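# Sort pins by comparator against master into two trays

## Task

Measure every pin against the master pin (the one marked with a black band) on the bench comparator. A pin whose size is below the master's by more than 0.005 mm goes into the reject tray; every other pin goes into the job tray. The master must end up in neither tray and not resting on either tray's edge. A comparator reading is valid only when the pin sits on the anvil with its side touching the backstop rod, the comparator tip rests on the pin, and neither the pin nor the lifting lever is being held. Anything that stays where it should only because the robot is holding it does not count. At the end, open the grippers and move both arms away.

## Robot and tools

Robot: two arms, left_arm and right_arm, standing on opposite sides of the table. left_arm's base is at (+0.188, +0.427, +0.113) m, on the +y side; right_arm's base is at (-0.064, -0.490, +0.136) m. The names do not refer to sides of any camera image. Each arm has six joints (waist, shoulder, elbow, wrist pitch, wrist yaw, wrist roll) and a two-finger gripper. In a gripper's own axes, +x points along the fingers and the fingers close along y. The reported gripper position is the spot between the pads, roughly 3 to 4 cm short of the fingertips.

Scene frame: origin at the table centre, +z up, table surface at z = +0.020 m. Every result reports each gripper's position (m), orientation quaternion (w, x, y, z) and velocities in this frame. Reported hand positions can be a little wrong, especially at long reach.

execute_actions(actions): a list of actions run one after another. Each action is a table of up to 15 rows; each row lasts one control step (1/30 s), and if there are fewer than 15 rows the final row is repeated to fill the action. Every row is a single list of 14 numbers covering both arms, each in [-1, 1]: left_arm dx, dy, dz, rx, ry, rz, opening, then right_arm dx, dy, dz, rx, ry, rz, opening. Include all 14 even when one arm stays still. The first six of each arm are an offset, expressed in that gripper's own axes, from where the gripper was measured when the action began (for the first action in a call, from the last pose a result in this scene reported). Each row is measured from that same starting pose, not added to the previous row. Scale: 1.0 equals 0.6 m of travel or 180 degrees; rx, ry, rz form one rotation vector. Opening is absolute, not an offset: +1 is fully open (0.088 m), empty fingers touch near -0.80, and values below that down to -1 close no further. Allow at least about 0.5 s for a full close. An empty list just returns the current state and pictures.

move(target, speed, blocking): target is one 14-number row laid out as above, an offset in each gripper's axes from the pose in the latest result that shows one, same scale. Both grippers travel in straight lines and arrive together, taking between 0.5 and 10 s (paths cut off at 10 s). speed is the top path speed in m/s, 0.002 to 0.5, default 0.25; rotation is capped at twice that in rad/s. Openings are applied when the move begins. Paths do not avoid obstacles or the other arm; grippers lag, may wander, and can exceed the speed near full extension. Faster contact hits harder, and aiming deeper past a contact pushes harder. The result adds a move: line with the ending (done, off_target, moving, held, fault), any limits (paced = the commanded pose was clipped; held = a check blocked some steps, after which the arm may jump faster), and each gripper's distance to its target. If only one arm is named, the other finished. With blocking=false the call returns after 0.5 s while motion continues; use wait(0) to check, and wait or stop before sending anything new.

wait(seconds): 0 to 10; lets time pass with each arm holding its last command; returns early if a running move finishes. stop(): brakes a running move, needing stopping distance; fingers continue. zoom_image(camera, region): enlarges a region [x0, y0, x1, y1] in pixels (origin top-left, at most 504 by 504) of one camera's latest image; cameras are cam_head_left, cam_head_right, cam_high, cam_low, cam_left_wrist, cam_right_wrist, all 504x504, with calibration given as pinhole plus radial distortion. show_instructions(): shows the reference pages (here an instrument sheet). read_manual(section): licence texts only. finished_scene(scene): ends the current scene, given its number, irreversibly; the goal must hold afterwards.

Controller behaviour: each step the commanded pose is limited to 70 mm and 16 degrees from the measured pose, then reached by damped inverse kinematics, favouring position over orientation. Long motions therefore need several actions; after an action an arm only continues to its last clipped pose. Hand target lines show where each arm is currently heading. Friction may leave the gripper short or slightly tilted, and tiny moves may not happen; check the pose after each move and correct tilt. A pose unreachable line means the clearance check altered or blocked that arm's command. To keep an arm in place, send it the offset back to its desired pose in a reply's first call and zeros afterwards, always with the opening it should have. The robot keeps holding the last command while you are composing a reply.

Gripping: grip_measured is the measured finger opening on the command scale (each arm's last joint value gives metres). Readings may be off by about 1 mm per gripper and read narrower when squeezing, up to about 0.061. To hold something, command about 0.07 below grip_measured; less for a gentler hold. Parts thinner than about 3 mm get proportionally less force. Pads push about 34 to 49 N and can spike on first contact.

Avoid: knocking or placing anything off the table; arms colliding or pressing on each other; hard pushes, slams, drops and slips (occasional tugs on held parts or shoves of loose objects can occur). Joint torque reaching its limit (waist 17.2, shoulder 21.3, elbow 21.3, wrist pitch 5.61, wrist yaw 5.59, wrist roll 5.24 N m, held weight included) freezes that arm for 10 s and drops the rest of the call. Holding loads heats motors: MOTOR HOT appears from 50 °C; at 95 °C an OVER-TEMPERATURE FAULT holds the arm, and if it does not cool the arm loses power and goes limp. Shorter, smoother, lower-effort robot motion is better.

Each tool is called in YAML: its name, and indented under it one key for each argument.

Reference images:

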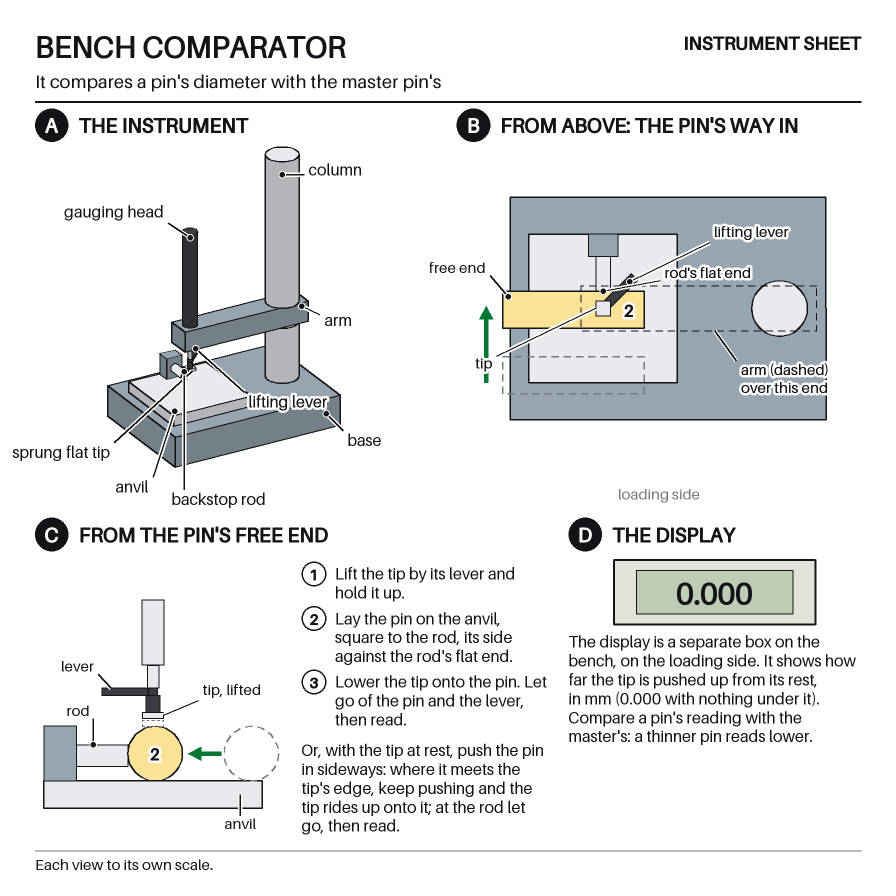

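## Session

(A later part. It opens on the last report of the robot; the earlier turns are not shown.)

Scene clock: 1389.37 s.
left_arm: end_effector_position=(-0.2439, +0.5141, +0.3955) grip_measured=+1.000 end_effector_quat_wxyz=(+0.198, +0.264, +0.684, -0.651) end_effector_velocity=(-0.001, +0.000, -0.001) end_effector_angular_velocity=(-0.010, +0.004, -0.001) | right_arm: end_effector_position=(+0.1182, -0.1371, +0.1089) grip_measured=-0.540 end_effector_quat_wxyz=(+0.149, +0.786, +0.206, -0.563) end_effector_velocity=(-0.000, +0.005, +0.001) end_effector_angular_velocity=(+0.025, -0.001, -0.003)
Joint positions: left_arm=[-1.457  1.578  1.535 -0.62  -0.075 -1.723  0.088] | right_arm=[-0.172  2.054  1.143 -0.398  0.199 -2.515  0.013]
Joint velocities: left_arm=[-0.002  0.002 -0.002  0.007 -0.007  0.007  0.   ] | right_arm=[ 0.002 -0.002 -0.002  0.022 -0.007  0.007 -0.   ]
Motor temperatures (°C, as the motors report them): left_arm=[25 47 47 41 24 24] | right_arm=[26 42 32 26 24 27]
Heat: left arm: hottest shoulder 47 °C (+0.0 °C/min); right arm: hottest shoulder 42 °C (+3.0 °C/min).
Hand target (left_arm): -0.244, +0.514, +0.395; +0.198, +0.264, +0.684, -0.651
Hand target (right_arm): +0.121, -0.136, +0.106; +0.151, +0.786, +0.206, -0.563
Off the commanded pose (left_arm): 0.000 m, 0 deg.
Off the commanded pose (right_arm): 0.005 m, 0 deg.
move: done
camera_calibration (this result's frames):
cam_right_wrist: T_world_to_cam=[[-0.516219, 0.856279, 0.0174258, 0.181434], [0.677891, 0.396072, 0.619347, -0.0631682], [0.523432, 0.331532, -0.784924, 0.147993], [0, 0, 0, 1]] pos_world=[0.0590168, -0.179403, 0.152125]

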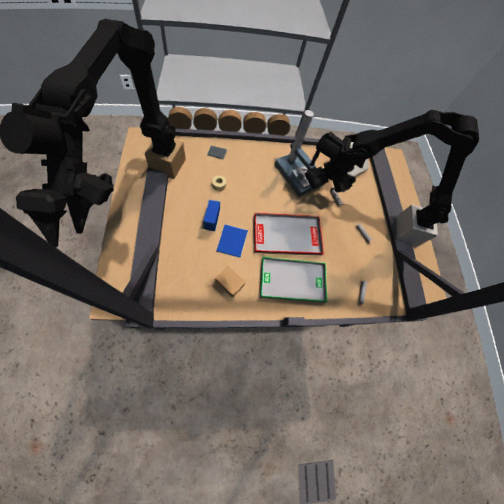

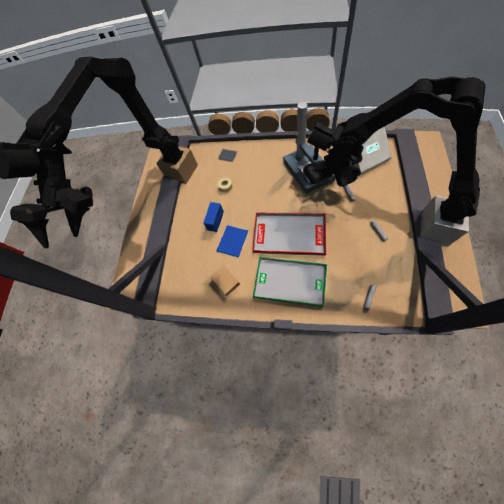

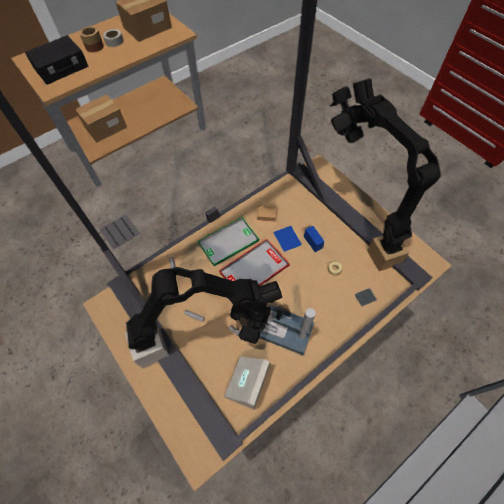

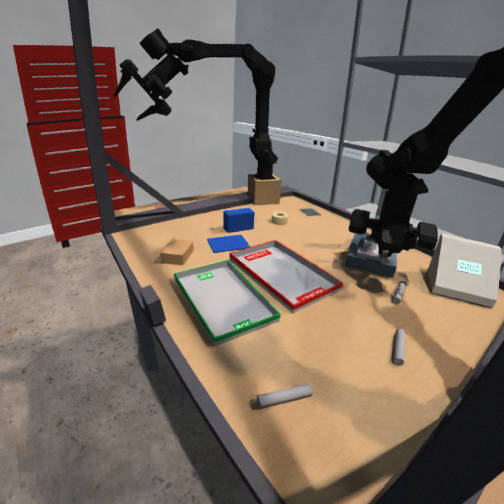

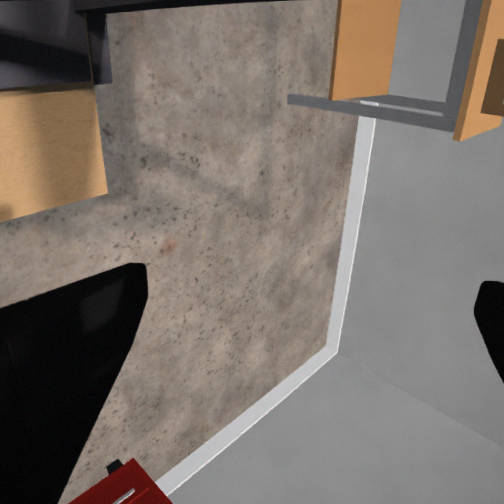

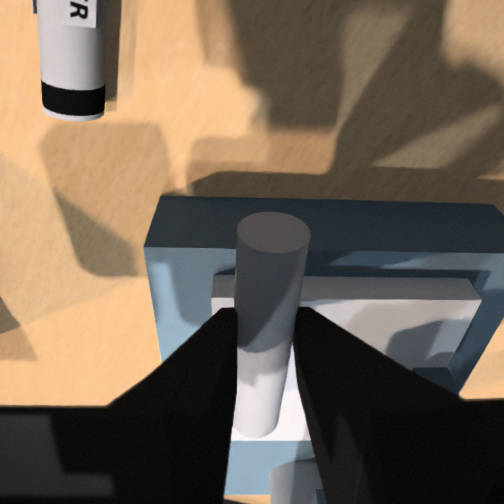

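move:
  target: [0,0,0,0,0,0,1, 0.008,0,0,0,0,0,-0.8]
  speed: 0.02

move:
  target: [0,0,0,0,0,0,1, 0,-0.052,0,0,0,0,-0.8]
  speed: 0.02

Scene clock: 1401.93 s.
left_arm: end_effector_position=(-0.2439, +0.5141, +0.3955) grip_measured=+1.000 end_effector_quat_wxyz=(+0.198, +0.264, +0.684, -0.651) end_effector_velocity=(+0.000, +0.002, +0.001) end_effector_angular_velocity=(+0.003, +0.007, +0.003) | right_arm: end_effector_position=(+0.1191, -0.1354, +0.1092) grip_measured=-0.540 end_effector_quat_wxyz=(+0.146, +0.788, +0.208, -0.561) end_effector_velocity=(-0.001, -0.002, -0.000) end_effector_angular_velocity=(-0.006, +0.008, +0.006)
Joint positions: left_arm=[-1.457  1.578  1.535 -0.62  -0.075 -1.723  0.088] | right_arm=[-0.172  2.055  1.143 -0.388  0.199 -2.515  0.013]
Joint velocities: left_arm=[-0.007 -0.002 -0.002  0.007 -0.007 -0.007  0.   ] | right_arm=[-0.002 -0.002 -0.002 -0.007 -0.007 -0.007 -0.   ]
Motor temperatures (°C, as the motors report them): left_arm=[25 47 47 41 24 24] | right_arm=[26 43 33 26 24 27]
Heat: left arm: hottest shoulder 47 °C (+0.0 °C/min); right arm: hottest shoulder 43 °C (+4.1 °C/min).
Hand target (left_arm): -0.244, +0.514, +0.395; +0.198, +0.264, +0.684, -0.651
Hand target (right_arm): +0.120, -0.136, +0.104; +0.149, +0.786, +0.206, -0.563
Off the commanded pose (left_arm): 0.000 m, 0 deg.
Off the commanded pose (right_arm): 0.005 m, 1 deg.
move: done
camera_calibration (this result's frames):
cam_right_wrist: T_world_to_cam=[[-0.515962, 0.856315, 0.0225607, 0.179872], [0.6759, 0.390793, 0.624852, -0.0656524], [0.526253, 0.337648, -0.780417, 0.147185], [0, 0, 0, 1]] pos_world=[0.0597252, -0.178067, 0.15183]

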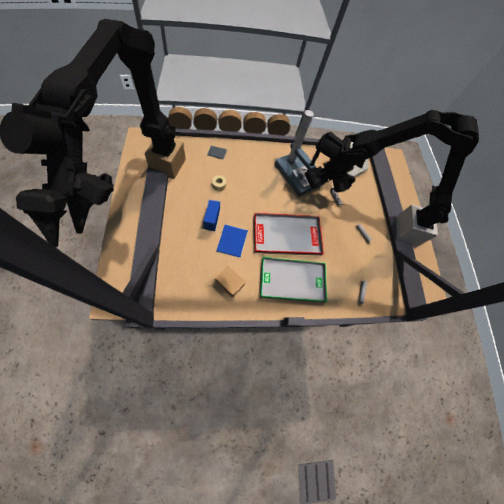

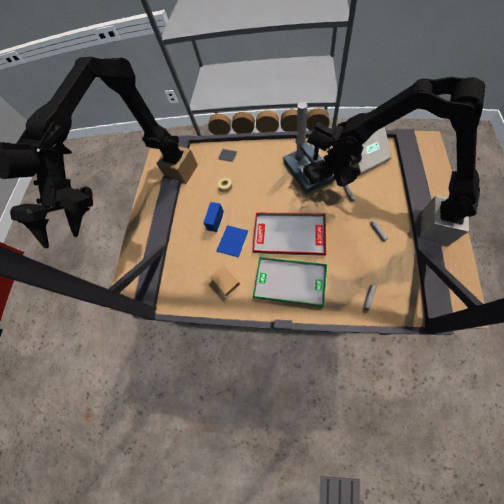

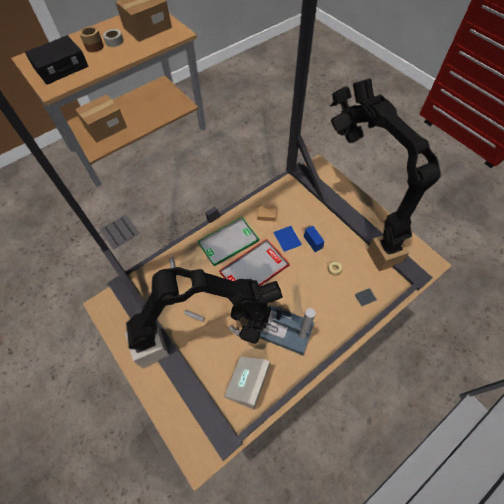

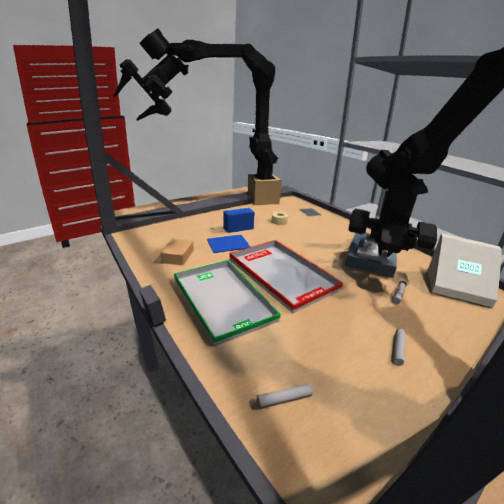

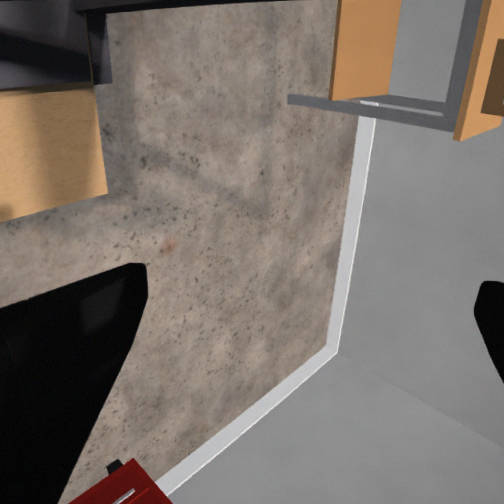

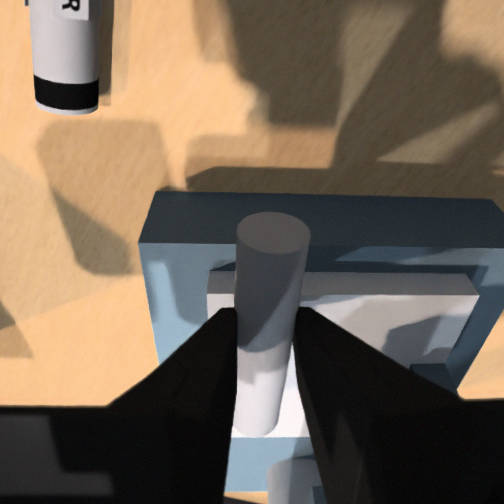

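Scene clock: 1403.77 s.
left_arm: end_effector_position=(-0.2439, +0.5141, +0.3955) grip_measured=+1.000 end_effector_quat_wxyz=(+0.198, +0.264, +0.684, -0.651) end_effector_velocity=(-0.000, +0.000, +0.001) end_effector_angular_velocity=(+0.003, +0.007, +0.008) | right_arm: end_effector_position=(+0.1047, -0.1133, +0.1102) grip_measured=-0.540 end_effector_quat_wxyz=(+0.148, +0.788, +0.207, -0.561) end_effector_velocity=(-0.001, -0.002, -0.000) end_effector_angular_velocity=(-0.016, +0.011, +0.006)
Joint positions: left_arm=[-1.457  1.578  1.535 -0.62  -0.075 -1.723  0.088] | right_arm=[-0.112  2.103  1.229 -0.442  0.217 -2.457  0.013]
Joint velocities: left_arm=[-0.002 -0.002 -0.002  0.007 -0.007 -0.007  0.   ] | right_arm=[-0.002  0.002  0.007 -0.022 -0.007 -0.007 -0.   ]
Motor temperatures (°C, as the motors report them): left_arm=[25 47 47 41 24 24] | right_arm=[26 43 33 26 24 27]
Heat: left arm: hottest shoulder 47 °C (+0.0 °C/min); right arm: hottest shoulder 43 °C (+4.0 °C/min).
Hand target (left_arm): -0.244, +0.514, +0.395; +0.198, +0.264, +0.684, -0.651
Hand target (right_arm): +0.104, -0.108, +0.109; +0.147, +0.788, +0.208, -0.560
Off the commanded pose (left_arm): 0.000 m, 0 deg.
Off the commanded pose (right_arm): 0.005 m, 0 deg.
move: done
camera_calibration (this result's frames):
cam_right_wrist: T_world_to_cam=[[-0.515805, 0.856506, 0.0184821, 0.153926], [0.675658, 0.393442, 0.623449, -0.0646849], [0.526717, 0.334066, -0.781645, 0.147748], [0, 0, 0, 1]] pos_world=[0.0452797, -0.155747, 0.152969]

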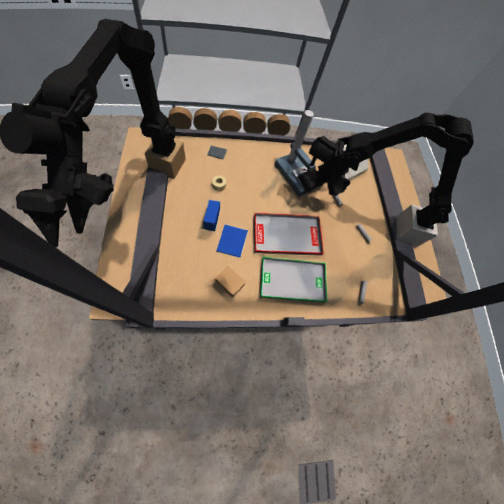

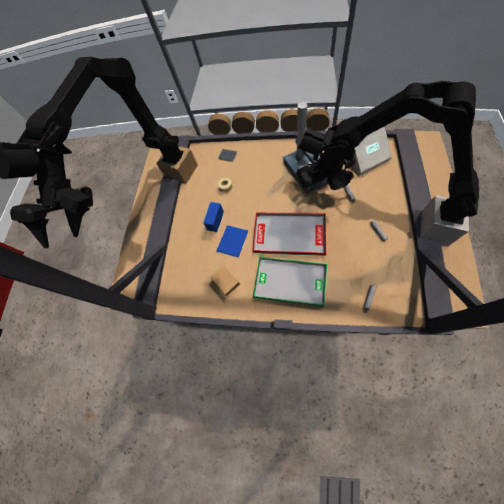

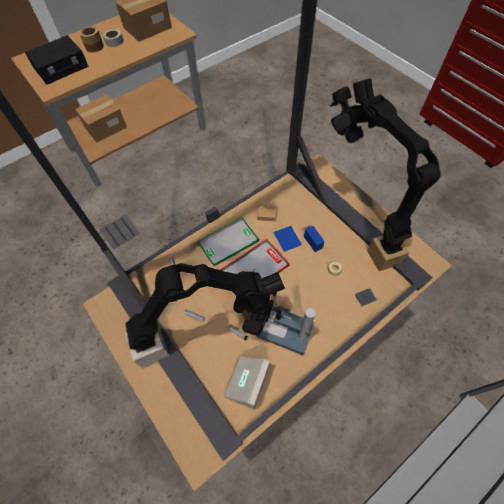

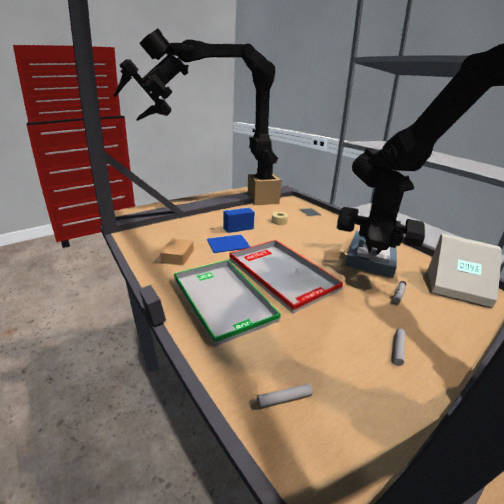

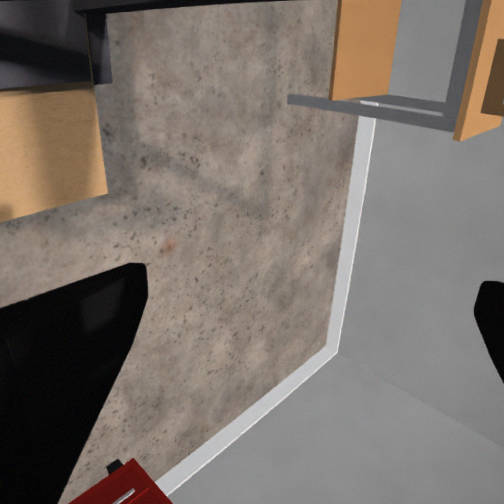

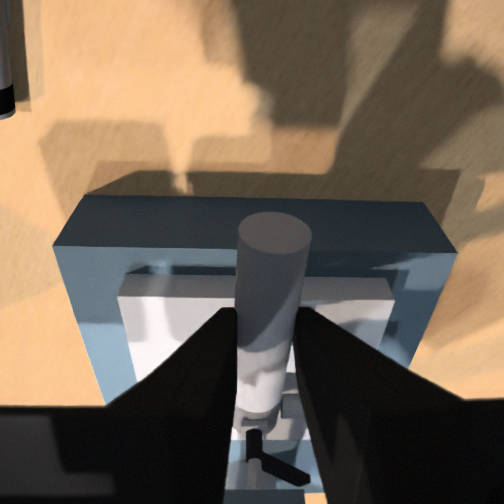

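zoom_image:
  camera: "cam_right_wrist"
  region: [180,300,360,504]

zoom_image:
  camera: "cam_low"
  region: [330,210,504,314]

Region (180, 300, 360, 504) of cam_right_wrist's 504x504 image, scaled by 2.471, with more detail than that image has; it fills the left 445 columns of this view, and the rest is white.

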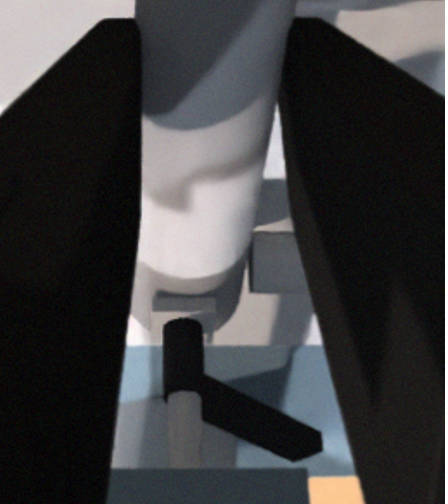

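Region (330, 210, 504, 314) of cam_low's 504x504 image, scaled by 2.897, with more detail than that image has; it fills the top 301 rows of this view, and the rest is white.

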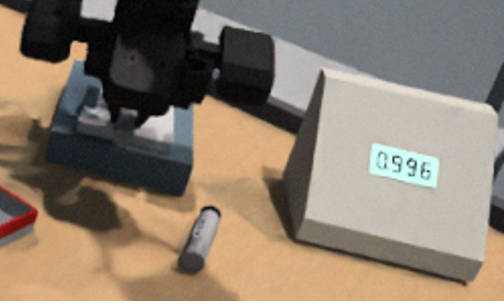

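execute_actions:
  actions:
    - [[0,0,0,0,0,0,1, 0,0,0,0,0,0,-0.2]]
    - [[0,0,0,0,0,0,1, 0,0,0,0,0,0,-0.2]]

zoom_image:
  camera: "cam_low"
  region: [330,210,504,314]

zoom_image:
  camera: "cam_right_wrist"
  region: [150,200,400,504]

Scene clock: 1424.73 s.
left_arm: end_effector_position=(-0.2439, +0.5141, +0.3955) grip_measured=+1.000 end_effector_quat_wxyz=(+0.198, +0.264, +0.684, -0.651) end_effector_velocity=(+0.001, -0.003, -0.001) end_effector_angular_velocity=(+0.002, -0.006, +0.028) | right_arm: end_effector_position=(+0.1045, -0.1132, +0.1102) grip_measured=-0.202 end_effector_quat_wxyz=(+0.148, +0.788, +0.206, -0.561) end_effector_velocity=(+0.000, +0.001, +0.000) end_effector_angular_velocity=(+0.003, +0.001, +0.020)
Joint positions: left_arm=[-1.457  1.578  1.535 -0.62  -0.075 -1.723  0.088] | right_arm=[-0.112  2.103  1.23  -0.443  0.217 -2.456  0.029]
Joint velocities: left_arm=[-0.002 -0.002 -0.002 -0.007 -0.022 -0.022  0.   ] | right_arm=[-0.002 -0.002 -0.002  0.007 -0.007 -0.022 -0.   ]
Motor temperatures (°C, as the motors report them): left_arm=[25 47 47 41 24 24] | right_arm=[26 44 34 26 24 27]
Heat: left arm: hottest shoulder 47 °C (+0.0 °C/min); right arm: hottest shoulder 44 °C (+4.1 °C/min).
Hand target (left_arm): -0.244, +0.514, +0.395; +0.198, +0.264, +0.684, -0.651
Hand target (right_arm): +0.105, -0.113, +0.110; +0.148, +0.788, +0.206, -0.561
Off the commanded pose (left_arm): 0.000 m, 0 deg.
Off the commanded pose (right_arm): 0.000 m, 0 deg.
camera_calibration (this result's frames):
cam_right_wrist: T_world_to_cam=[[-0.51582, 0.8565, 0.0183653, 0.15377], [0.675768, 0.393612, 0.623223, -0.0646227], [0.526562, 0.333882, -0.781829, 0.14779], [0, 0, 0, 1]] pos_world=[0.0451668, -0.155612, 0.152997]

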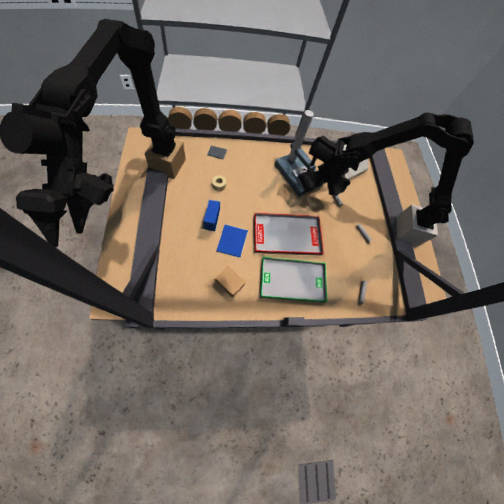

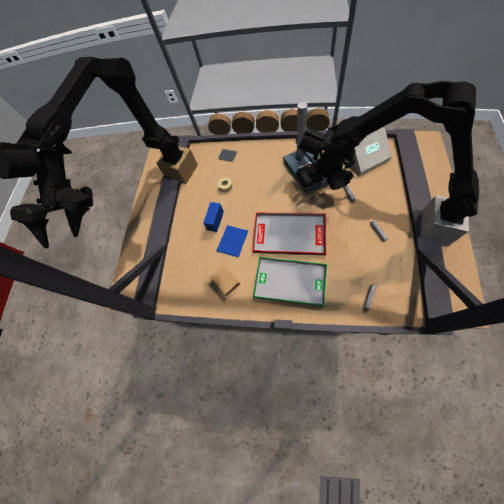

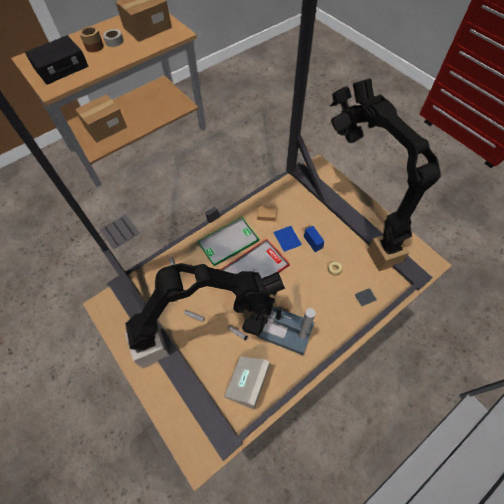

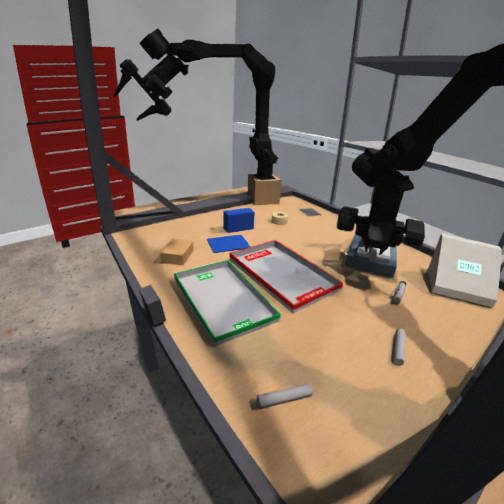

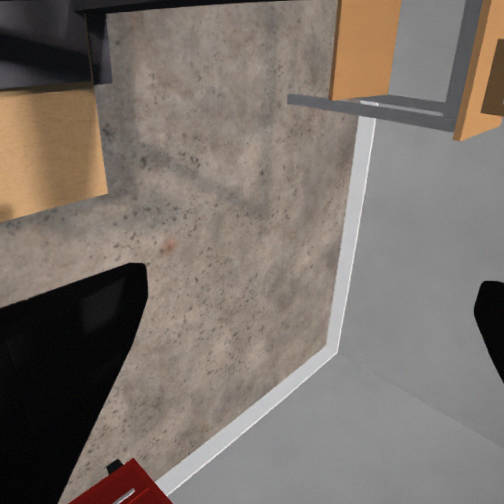

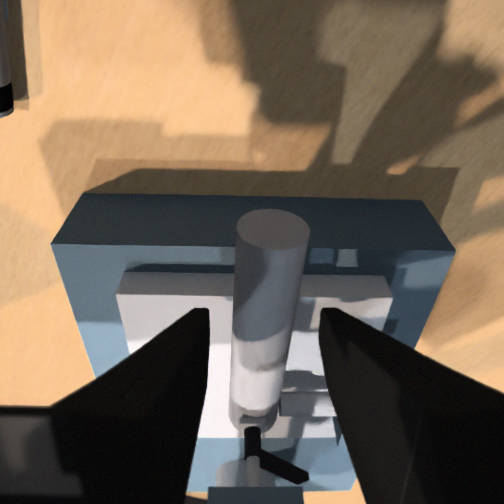

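Region (330, 210, 504, 314) of cam_low's 504x504 image, scaled by 2.897, with more detail than that image has; it fills the top 301 rows of this view, and the rest is white.

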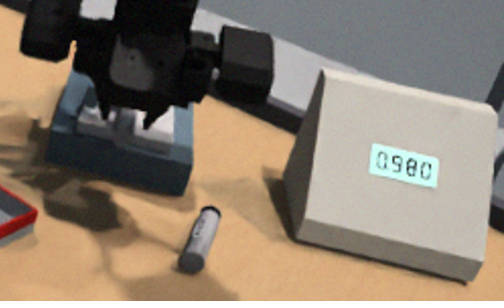

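Region (150, 200, 400, 504) of cam_right_wrist's 504x504 image, scaled by 1.658, with more detail than that image has; it fills the left 414 columns of this view, and the rest is white.

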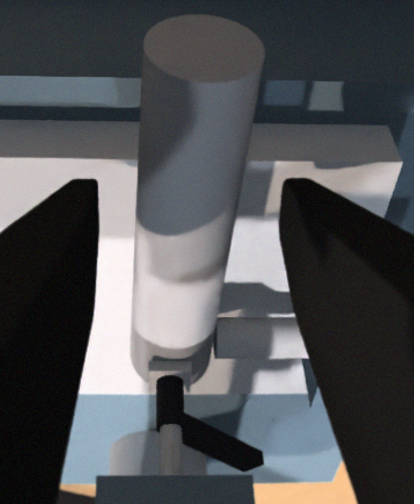

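zoom_image:
  camera: "cam_low"
  region: [440,250,500,286]

zoom_image:
  camera: "cam_right_wrist"
  region: [210,360,330,480]

Region (440, 250, 500, 286) of cam_low's 504x504 image, scaled by 8.400, with more detail than that image has; it fills the top 302 rows of this view, and the rest is white.

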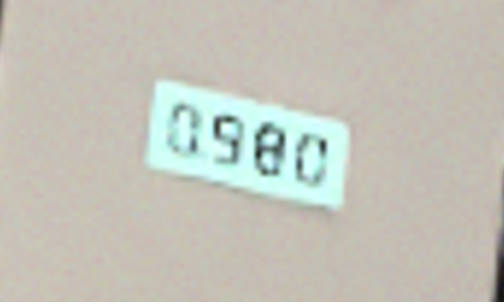

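Region (210, 360, 330, 480) of cam_right_wrist's 504x504 image, scaled by 4.200, with more detail than that image has.

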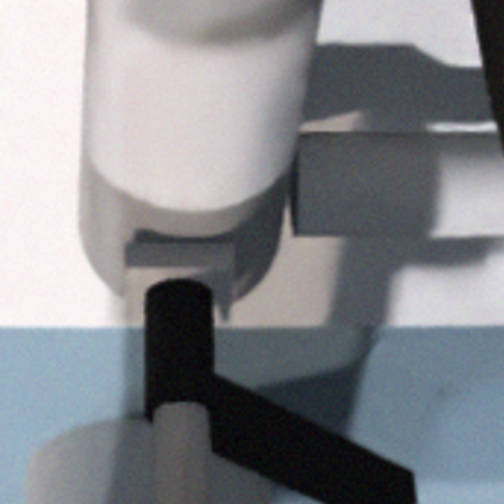

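execute_actions:
  actions:
    - [[0,0,0,0,0,0,1, 0,0,0,0,0,0,-0.8]]
    - [[0,0,0,0,0,0,1, 0,0,0,0,0,0,-0.8]]

move:
  target: [0,0,0,0,0,0,1, 0,0.062,0,0,0,0,-0.8]
  speed: 0.04

move:
  target: [0,0,0,0,0,0,1, -0.062,0,0.056,0,0,0,-0.8]
  speed: 0.06

Scene clock: 1516.50 s.
left_arm: end_effector_position=(-0.2439, +0.5141, +0.3955) grip_measured=+1.000 end_effector_quat_wxyz=(+0.198, +0.264, +0.684, -0.651) end_effector_velocity=(+0.002, -0.001, +0.001) end_effector_angular_velocity=(+0.024, -0.005, +0.026) | right_arm: end_effector_position=(+0.1067, -0.1092, +0.1176) grip_measured=-0.798 end_effector_quat_wxyz=(+0.141, +0.792, +0.211, -0.555) end_effector_velocity=(-0.001, -0.003, +0.000) end_effector_angular_velocity=(-0.007, +0.008, +0.006)
Joint positions: left_arm=[-1.457  1.578  1.535 -0.62  -0.075 -1.723  0.088] | right_arm=[-0.112  2.09   1.237 -0.441  0.221 -2.456  0.   ]
Joint velocities: left_arm=[-0.002 -0.007 -0.002 -0.007 -0.007 -0.037  0.   ] | right_arm=[-0.002 -0.007 -0.007 -0.007 -0.007 -0.007  0.   ]
Motor temperatures (°C, as the motors report them): left_arm=[25 47 47 41 24 24] | right_arm=[26 51 32 26 24 27]
Heat: left arm: hottest shoulder 47 °C (+0.0 °C/min); right arm: hottest shoulder 51 °C (+3.0 °C/min). Fold the right arm in close to its base before you think long.
Hand target (left_arm): -0.244, +0.514, +0.395; +0.198, +0.264, +0.684, -0.651
Hand target (right_arm): +0.107, -0.109, +0.118; +0.141, +0.792, +0.211, -0.555
Off the commanded pose (left_arm): 0.000 m, 0 deg.
Off the commanded pose (right_arm): 0.000 m, 0 deg.
MOTOR HOT: a motor of the right arm reached 50 °C. Now the hottest motor of the right arm, joint 2 (shoulder), reports 51 °C. The temperature limit of the motors' drives, at which the controller stops that arm, is 95 °C. To cool a motor, set the load down, stop pushing, or move to a pose that needs little force.
camera_calibration (this result's frames):
cam_right_wrist: T_world_to_cam=[[-0.514897, 0.856744, 0.0295222, 0.150001], [0.669417, 0.380325, 0.638149, -0.0747798], [0.535502, 0.348344, -0.769347, 0.150283], [0, 0, 0, 1]] pos_world=[0.0468173, -0.152422, 0.158912]

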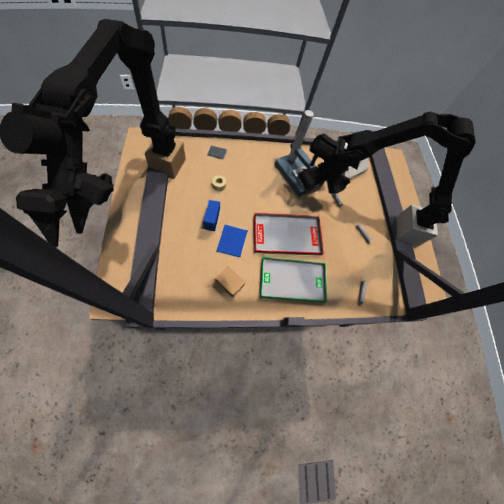

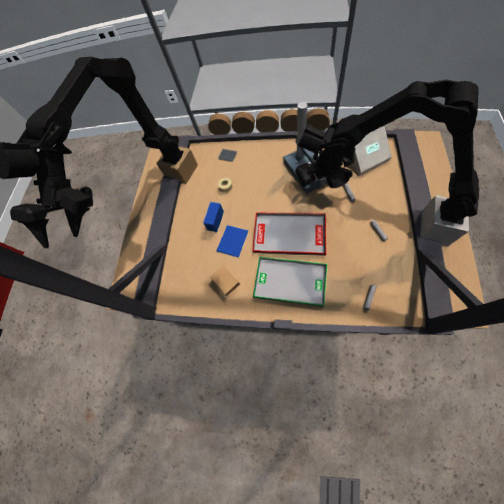

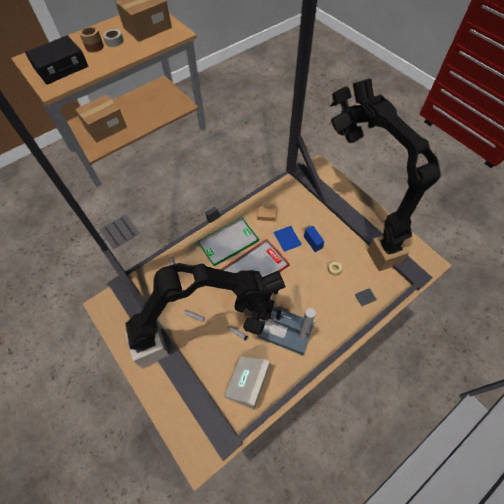

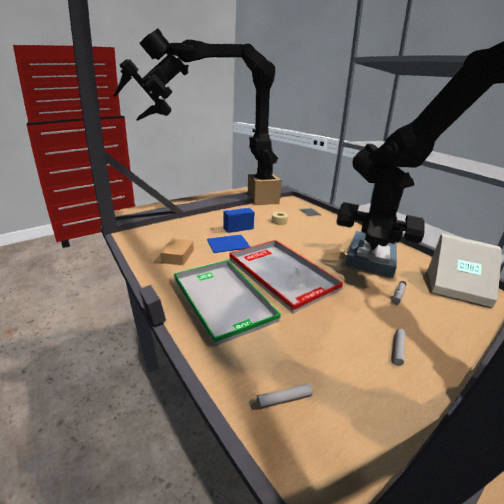

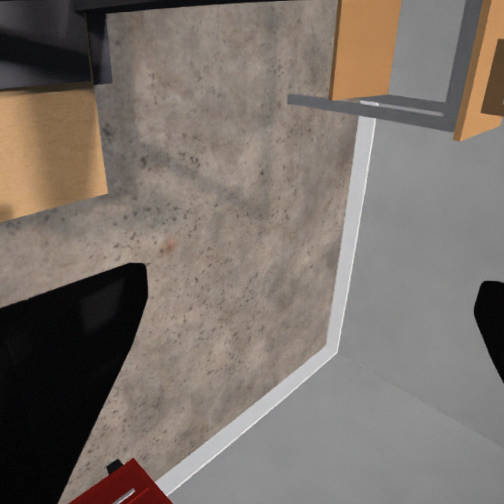

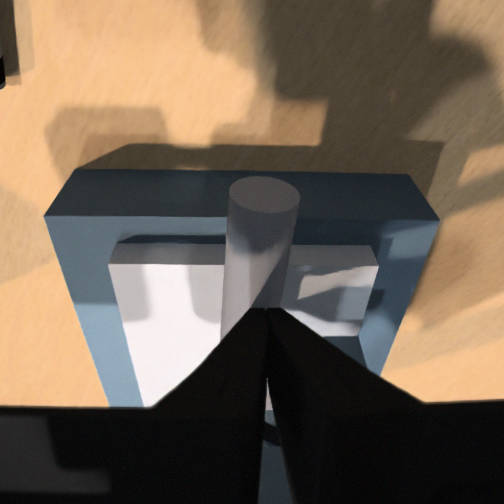

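Scene clock: 1517.77 s.
left_arm: end_effector_position=(-0.2439, +0.5141, +0.3955) grip_measured=+1.000 end_effector_quat_wxyz=(+0.198, +0.264, +0.684, -0.651) end_effector_velocity=(+0.002, -0.000, -0.001) end_effector_angular_velocity=(-0.000, -0.007, +0.008) | right_arm: end_effector_position=(+0.1241, -0.1409, +0.1117) grip_measured=-0.798 end_effector_quat_wxyz=(+0.144, +0.791, +0.206, -0.558) end_effector_velocity=(-0.002, -0.003, -0.002) end_effector_angular_velocity=(-0.010, +0.010, +0.006)
Joint positions: left_arm=[-1.457  1.578  1.535 -0.62  -0.075 -1.723  0.088] | right_arm=[-0.189  2.037  1.126 -0.381  0.2   -2.527  0.   ]
Joint velocities: left_arm=[-0.002 -0.002 -0.002 -0.007 -0.007 -0.007  0.   ] | right_arm=[-0.002 -0.002 -0.007 -0.007 -0.007 -0.007  0.   ]
Motor temperatures (°C, as the motors report them): left_arm=[25 47 47 41 24 24] | right_arm=[26 51 32 26 24 27]
Heat: left arm: hottest shoulder 47 °C (+0.0 °C/min); right arm: hottest shoulder 51 °C (+3.0 °C/min). Fold the right arm in close to its base before you think long.
Hand target (left_arm): -0.244, +0.514, +0.395; +0.198, +0.264, +0.684, -0.651
Hand target (right_arm): +0.125, -0.142, +0.117; +0.141, +0.792, +0.210, -0.555
Off the commanded pose (left_arm): 0.000 m, 0 deg.
Off the commanded pose (right_arm): 0.006 m, 1 deg.
MOTOR HOT: still on. Now the hottest motor of the right arm, joint 2 (shoulder), reports 51 °C; a drive's own limit is 95 °C.
move: done
camera_calibration (this result's frames):
cam_right_wrist: T_world_to_cam=[[-0.510998, 0.859302, 0.0219531, 0.187011], [0.674534, 0.385031, 0.629885, -0.0696878], [0.532809, 0.336678, -0.776378, 0.146967], [0, 0, 0, 1]] pos_world=[0.0642636, -0.183348, 0.153892]

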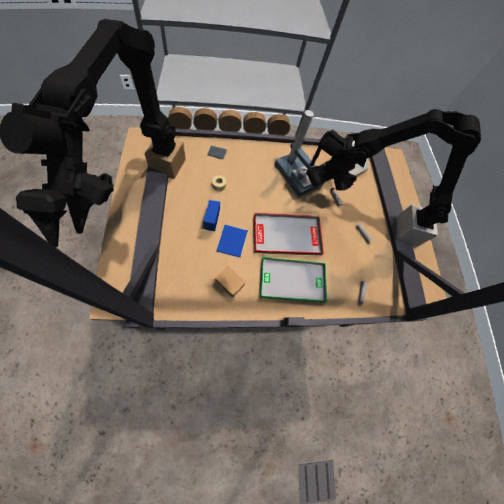

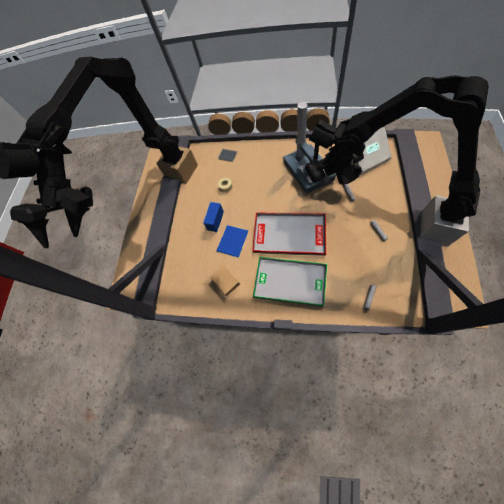

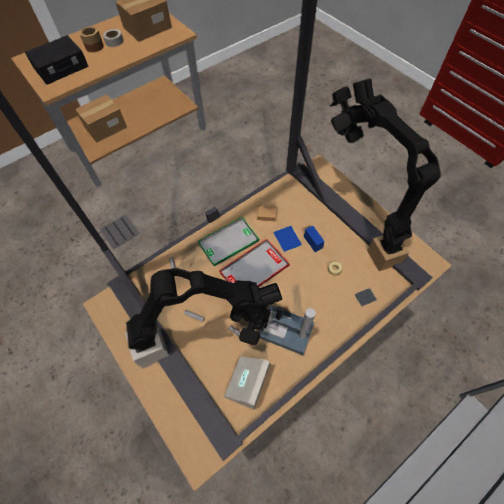

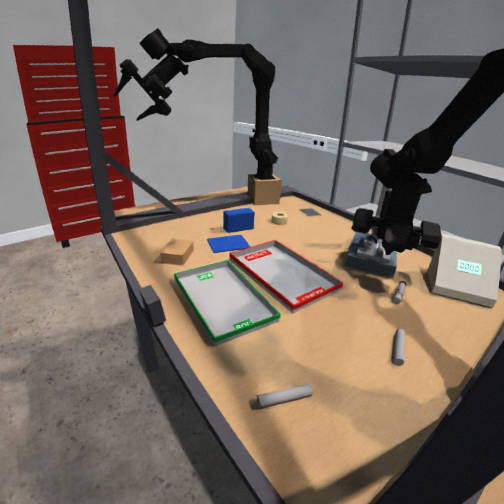

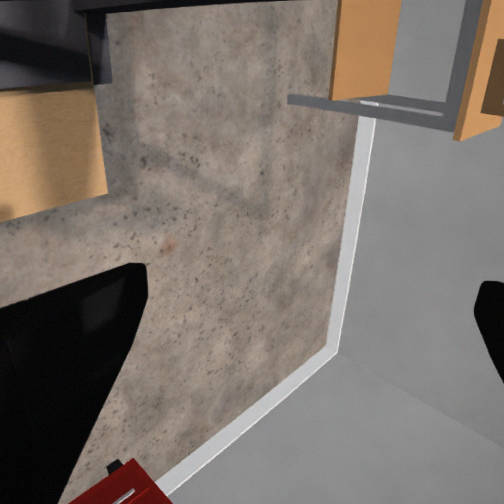

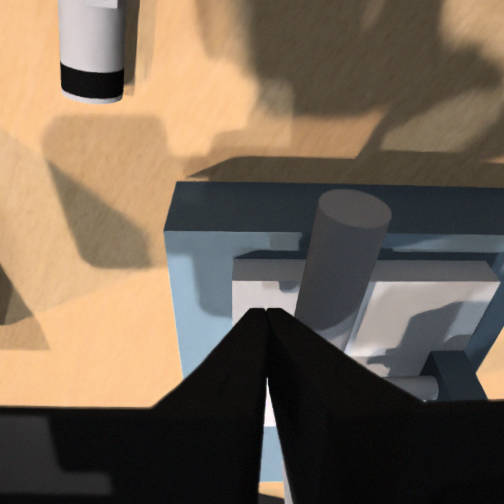

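Scene clock: 1518.97 s.
left_arm: end_effector_position=(-0.2439, +0.5141, +0.3955) grip_measured=+1.000 end_effector_quat_wxyz=(+0.198, +0.264, +0.684, -0.651) end_effector_velocity=(-0.001, -0.002, +0.001) end_effector_angular_velocity=(+0.006, +0.008, +0.028) | right_arm: end_effector_position=(+0.0874, -0.1610, +0.1315) grip_measured=-0.798 end_effector_quat_wxyz=(+0.148, +0.789, +0.206, -0.560) end_effector_velocity=(-0.003, -0.002, -0.000) end_effector_angular_velocity=(+0.002, +0.024, -0.004)
Joint positions: left_arm=[-1.457  1.578  1.535 -0.62  -0.075 -1.723  0.088] | right_arm=[-0.111  1.895  1.014 -0.435  0.22  -2.454  0.   ]
Joint velocities: left_arm=[-0.002 -0.002 -0.002  0.007 -0.022 -0.022  0.   ] | right_arm=[-0.002 -0.007 -0.007 -0.007 -0.022  0.007  0.   ]
Motor temperatures (°C, as the motors report them): left_arm=[25 47 47 41 24 24] | right_arm=[26 51 32 26 24 27]
Heat: left arm: hottest shoulder 47 °C (+0.0 °C/min); right arm: hottest shoulder 51 °C (+3.0 °C/min). Fold the right arm in close to its base before you think long.
Hand target (left_arm): -0.244, +0.514, +0.395; +0.198, +0.264, +0.684, -0.651
Hand target (right_arm): +0.086, -0.162, +0.136; +0.144, +0.791, +0.206, -0.558
Off the commanded pose (left_arm): 0.000 m, 0 deg.
Off the commanded pose (right_arm): 0.005 m, 1 deg.
MOTOR HOT: still on. Now the hottest motor of the right arm, joint 2 (shoulder), reports 51 °C; a drive's own limit is 95 °C.
move: done
camera_calibration (this result's frames):
cam_right_wrist: T_world_to_cam=[[-0.514274, 0.857459, 0.0169136, 0.185749], [0.674731, 0.39235, 0.62514, -0.0478412], [0.529396, 0.332906, -0.780329, 0.188914], [0, 0, 0, 1]] pos_world=[0.0277957, -0.203392, 0.174181]

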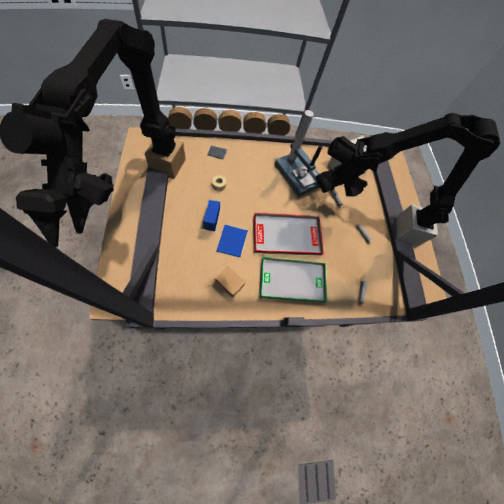

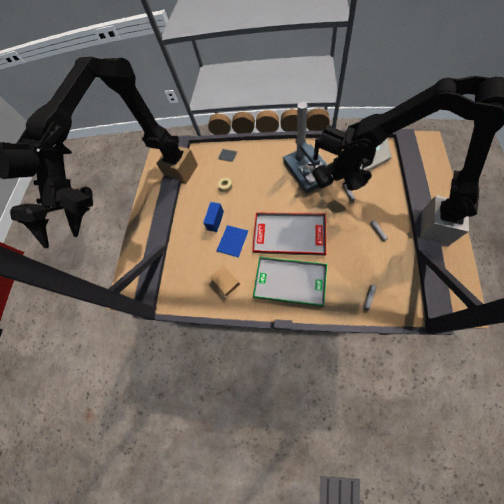

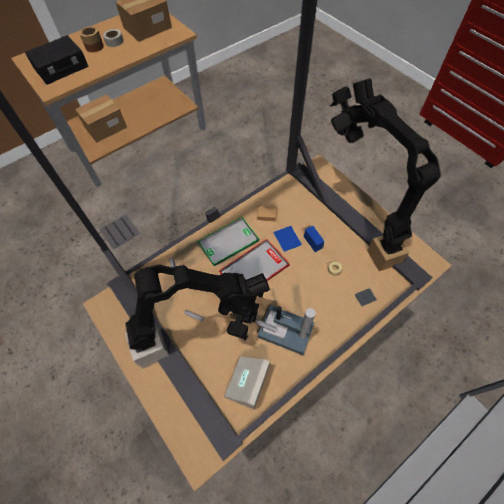

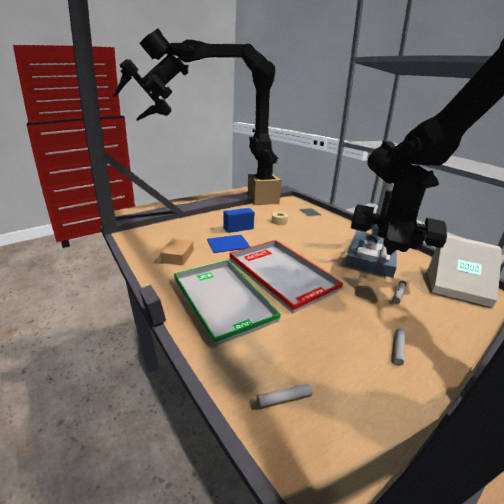

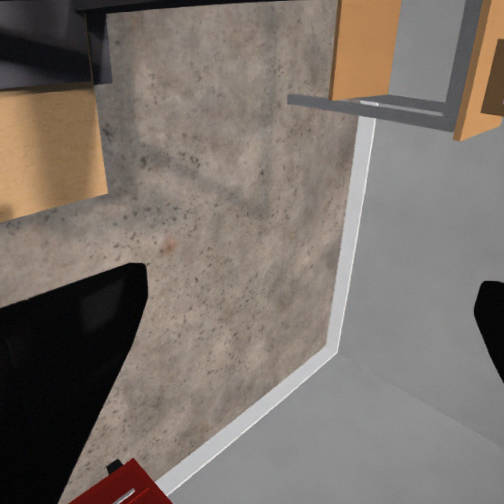

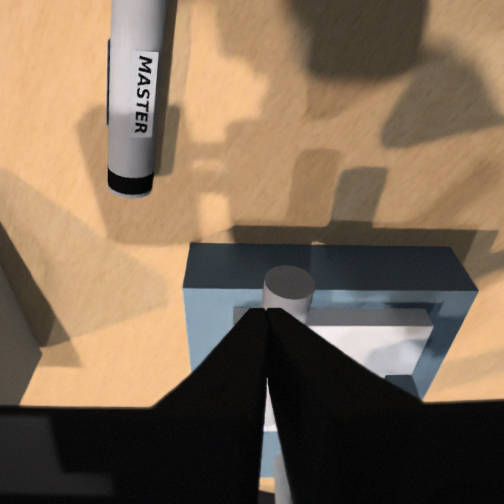

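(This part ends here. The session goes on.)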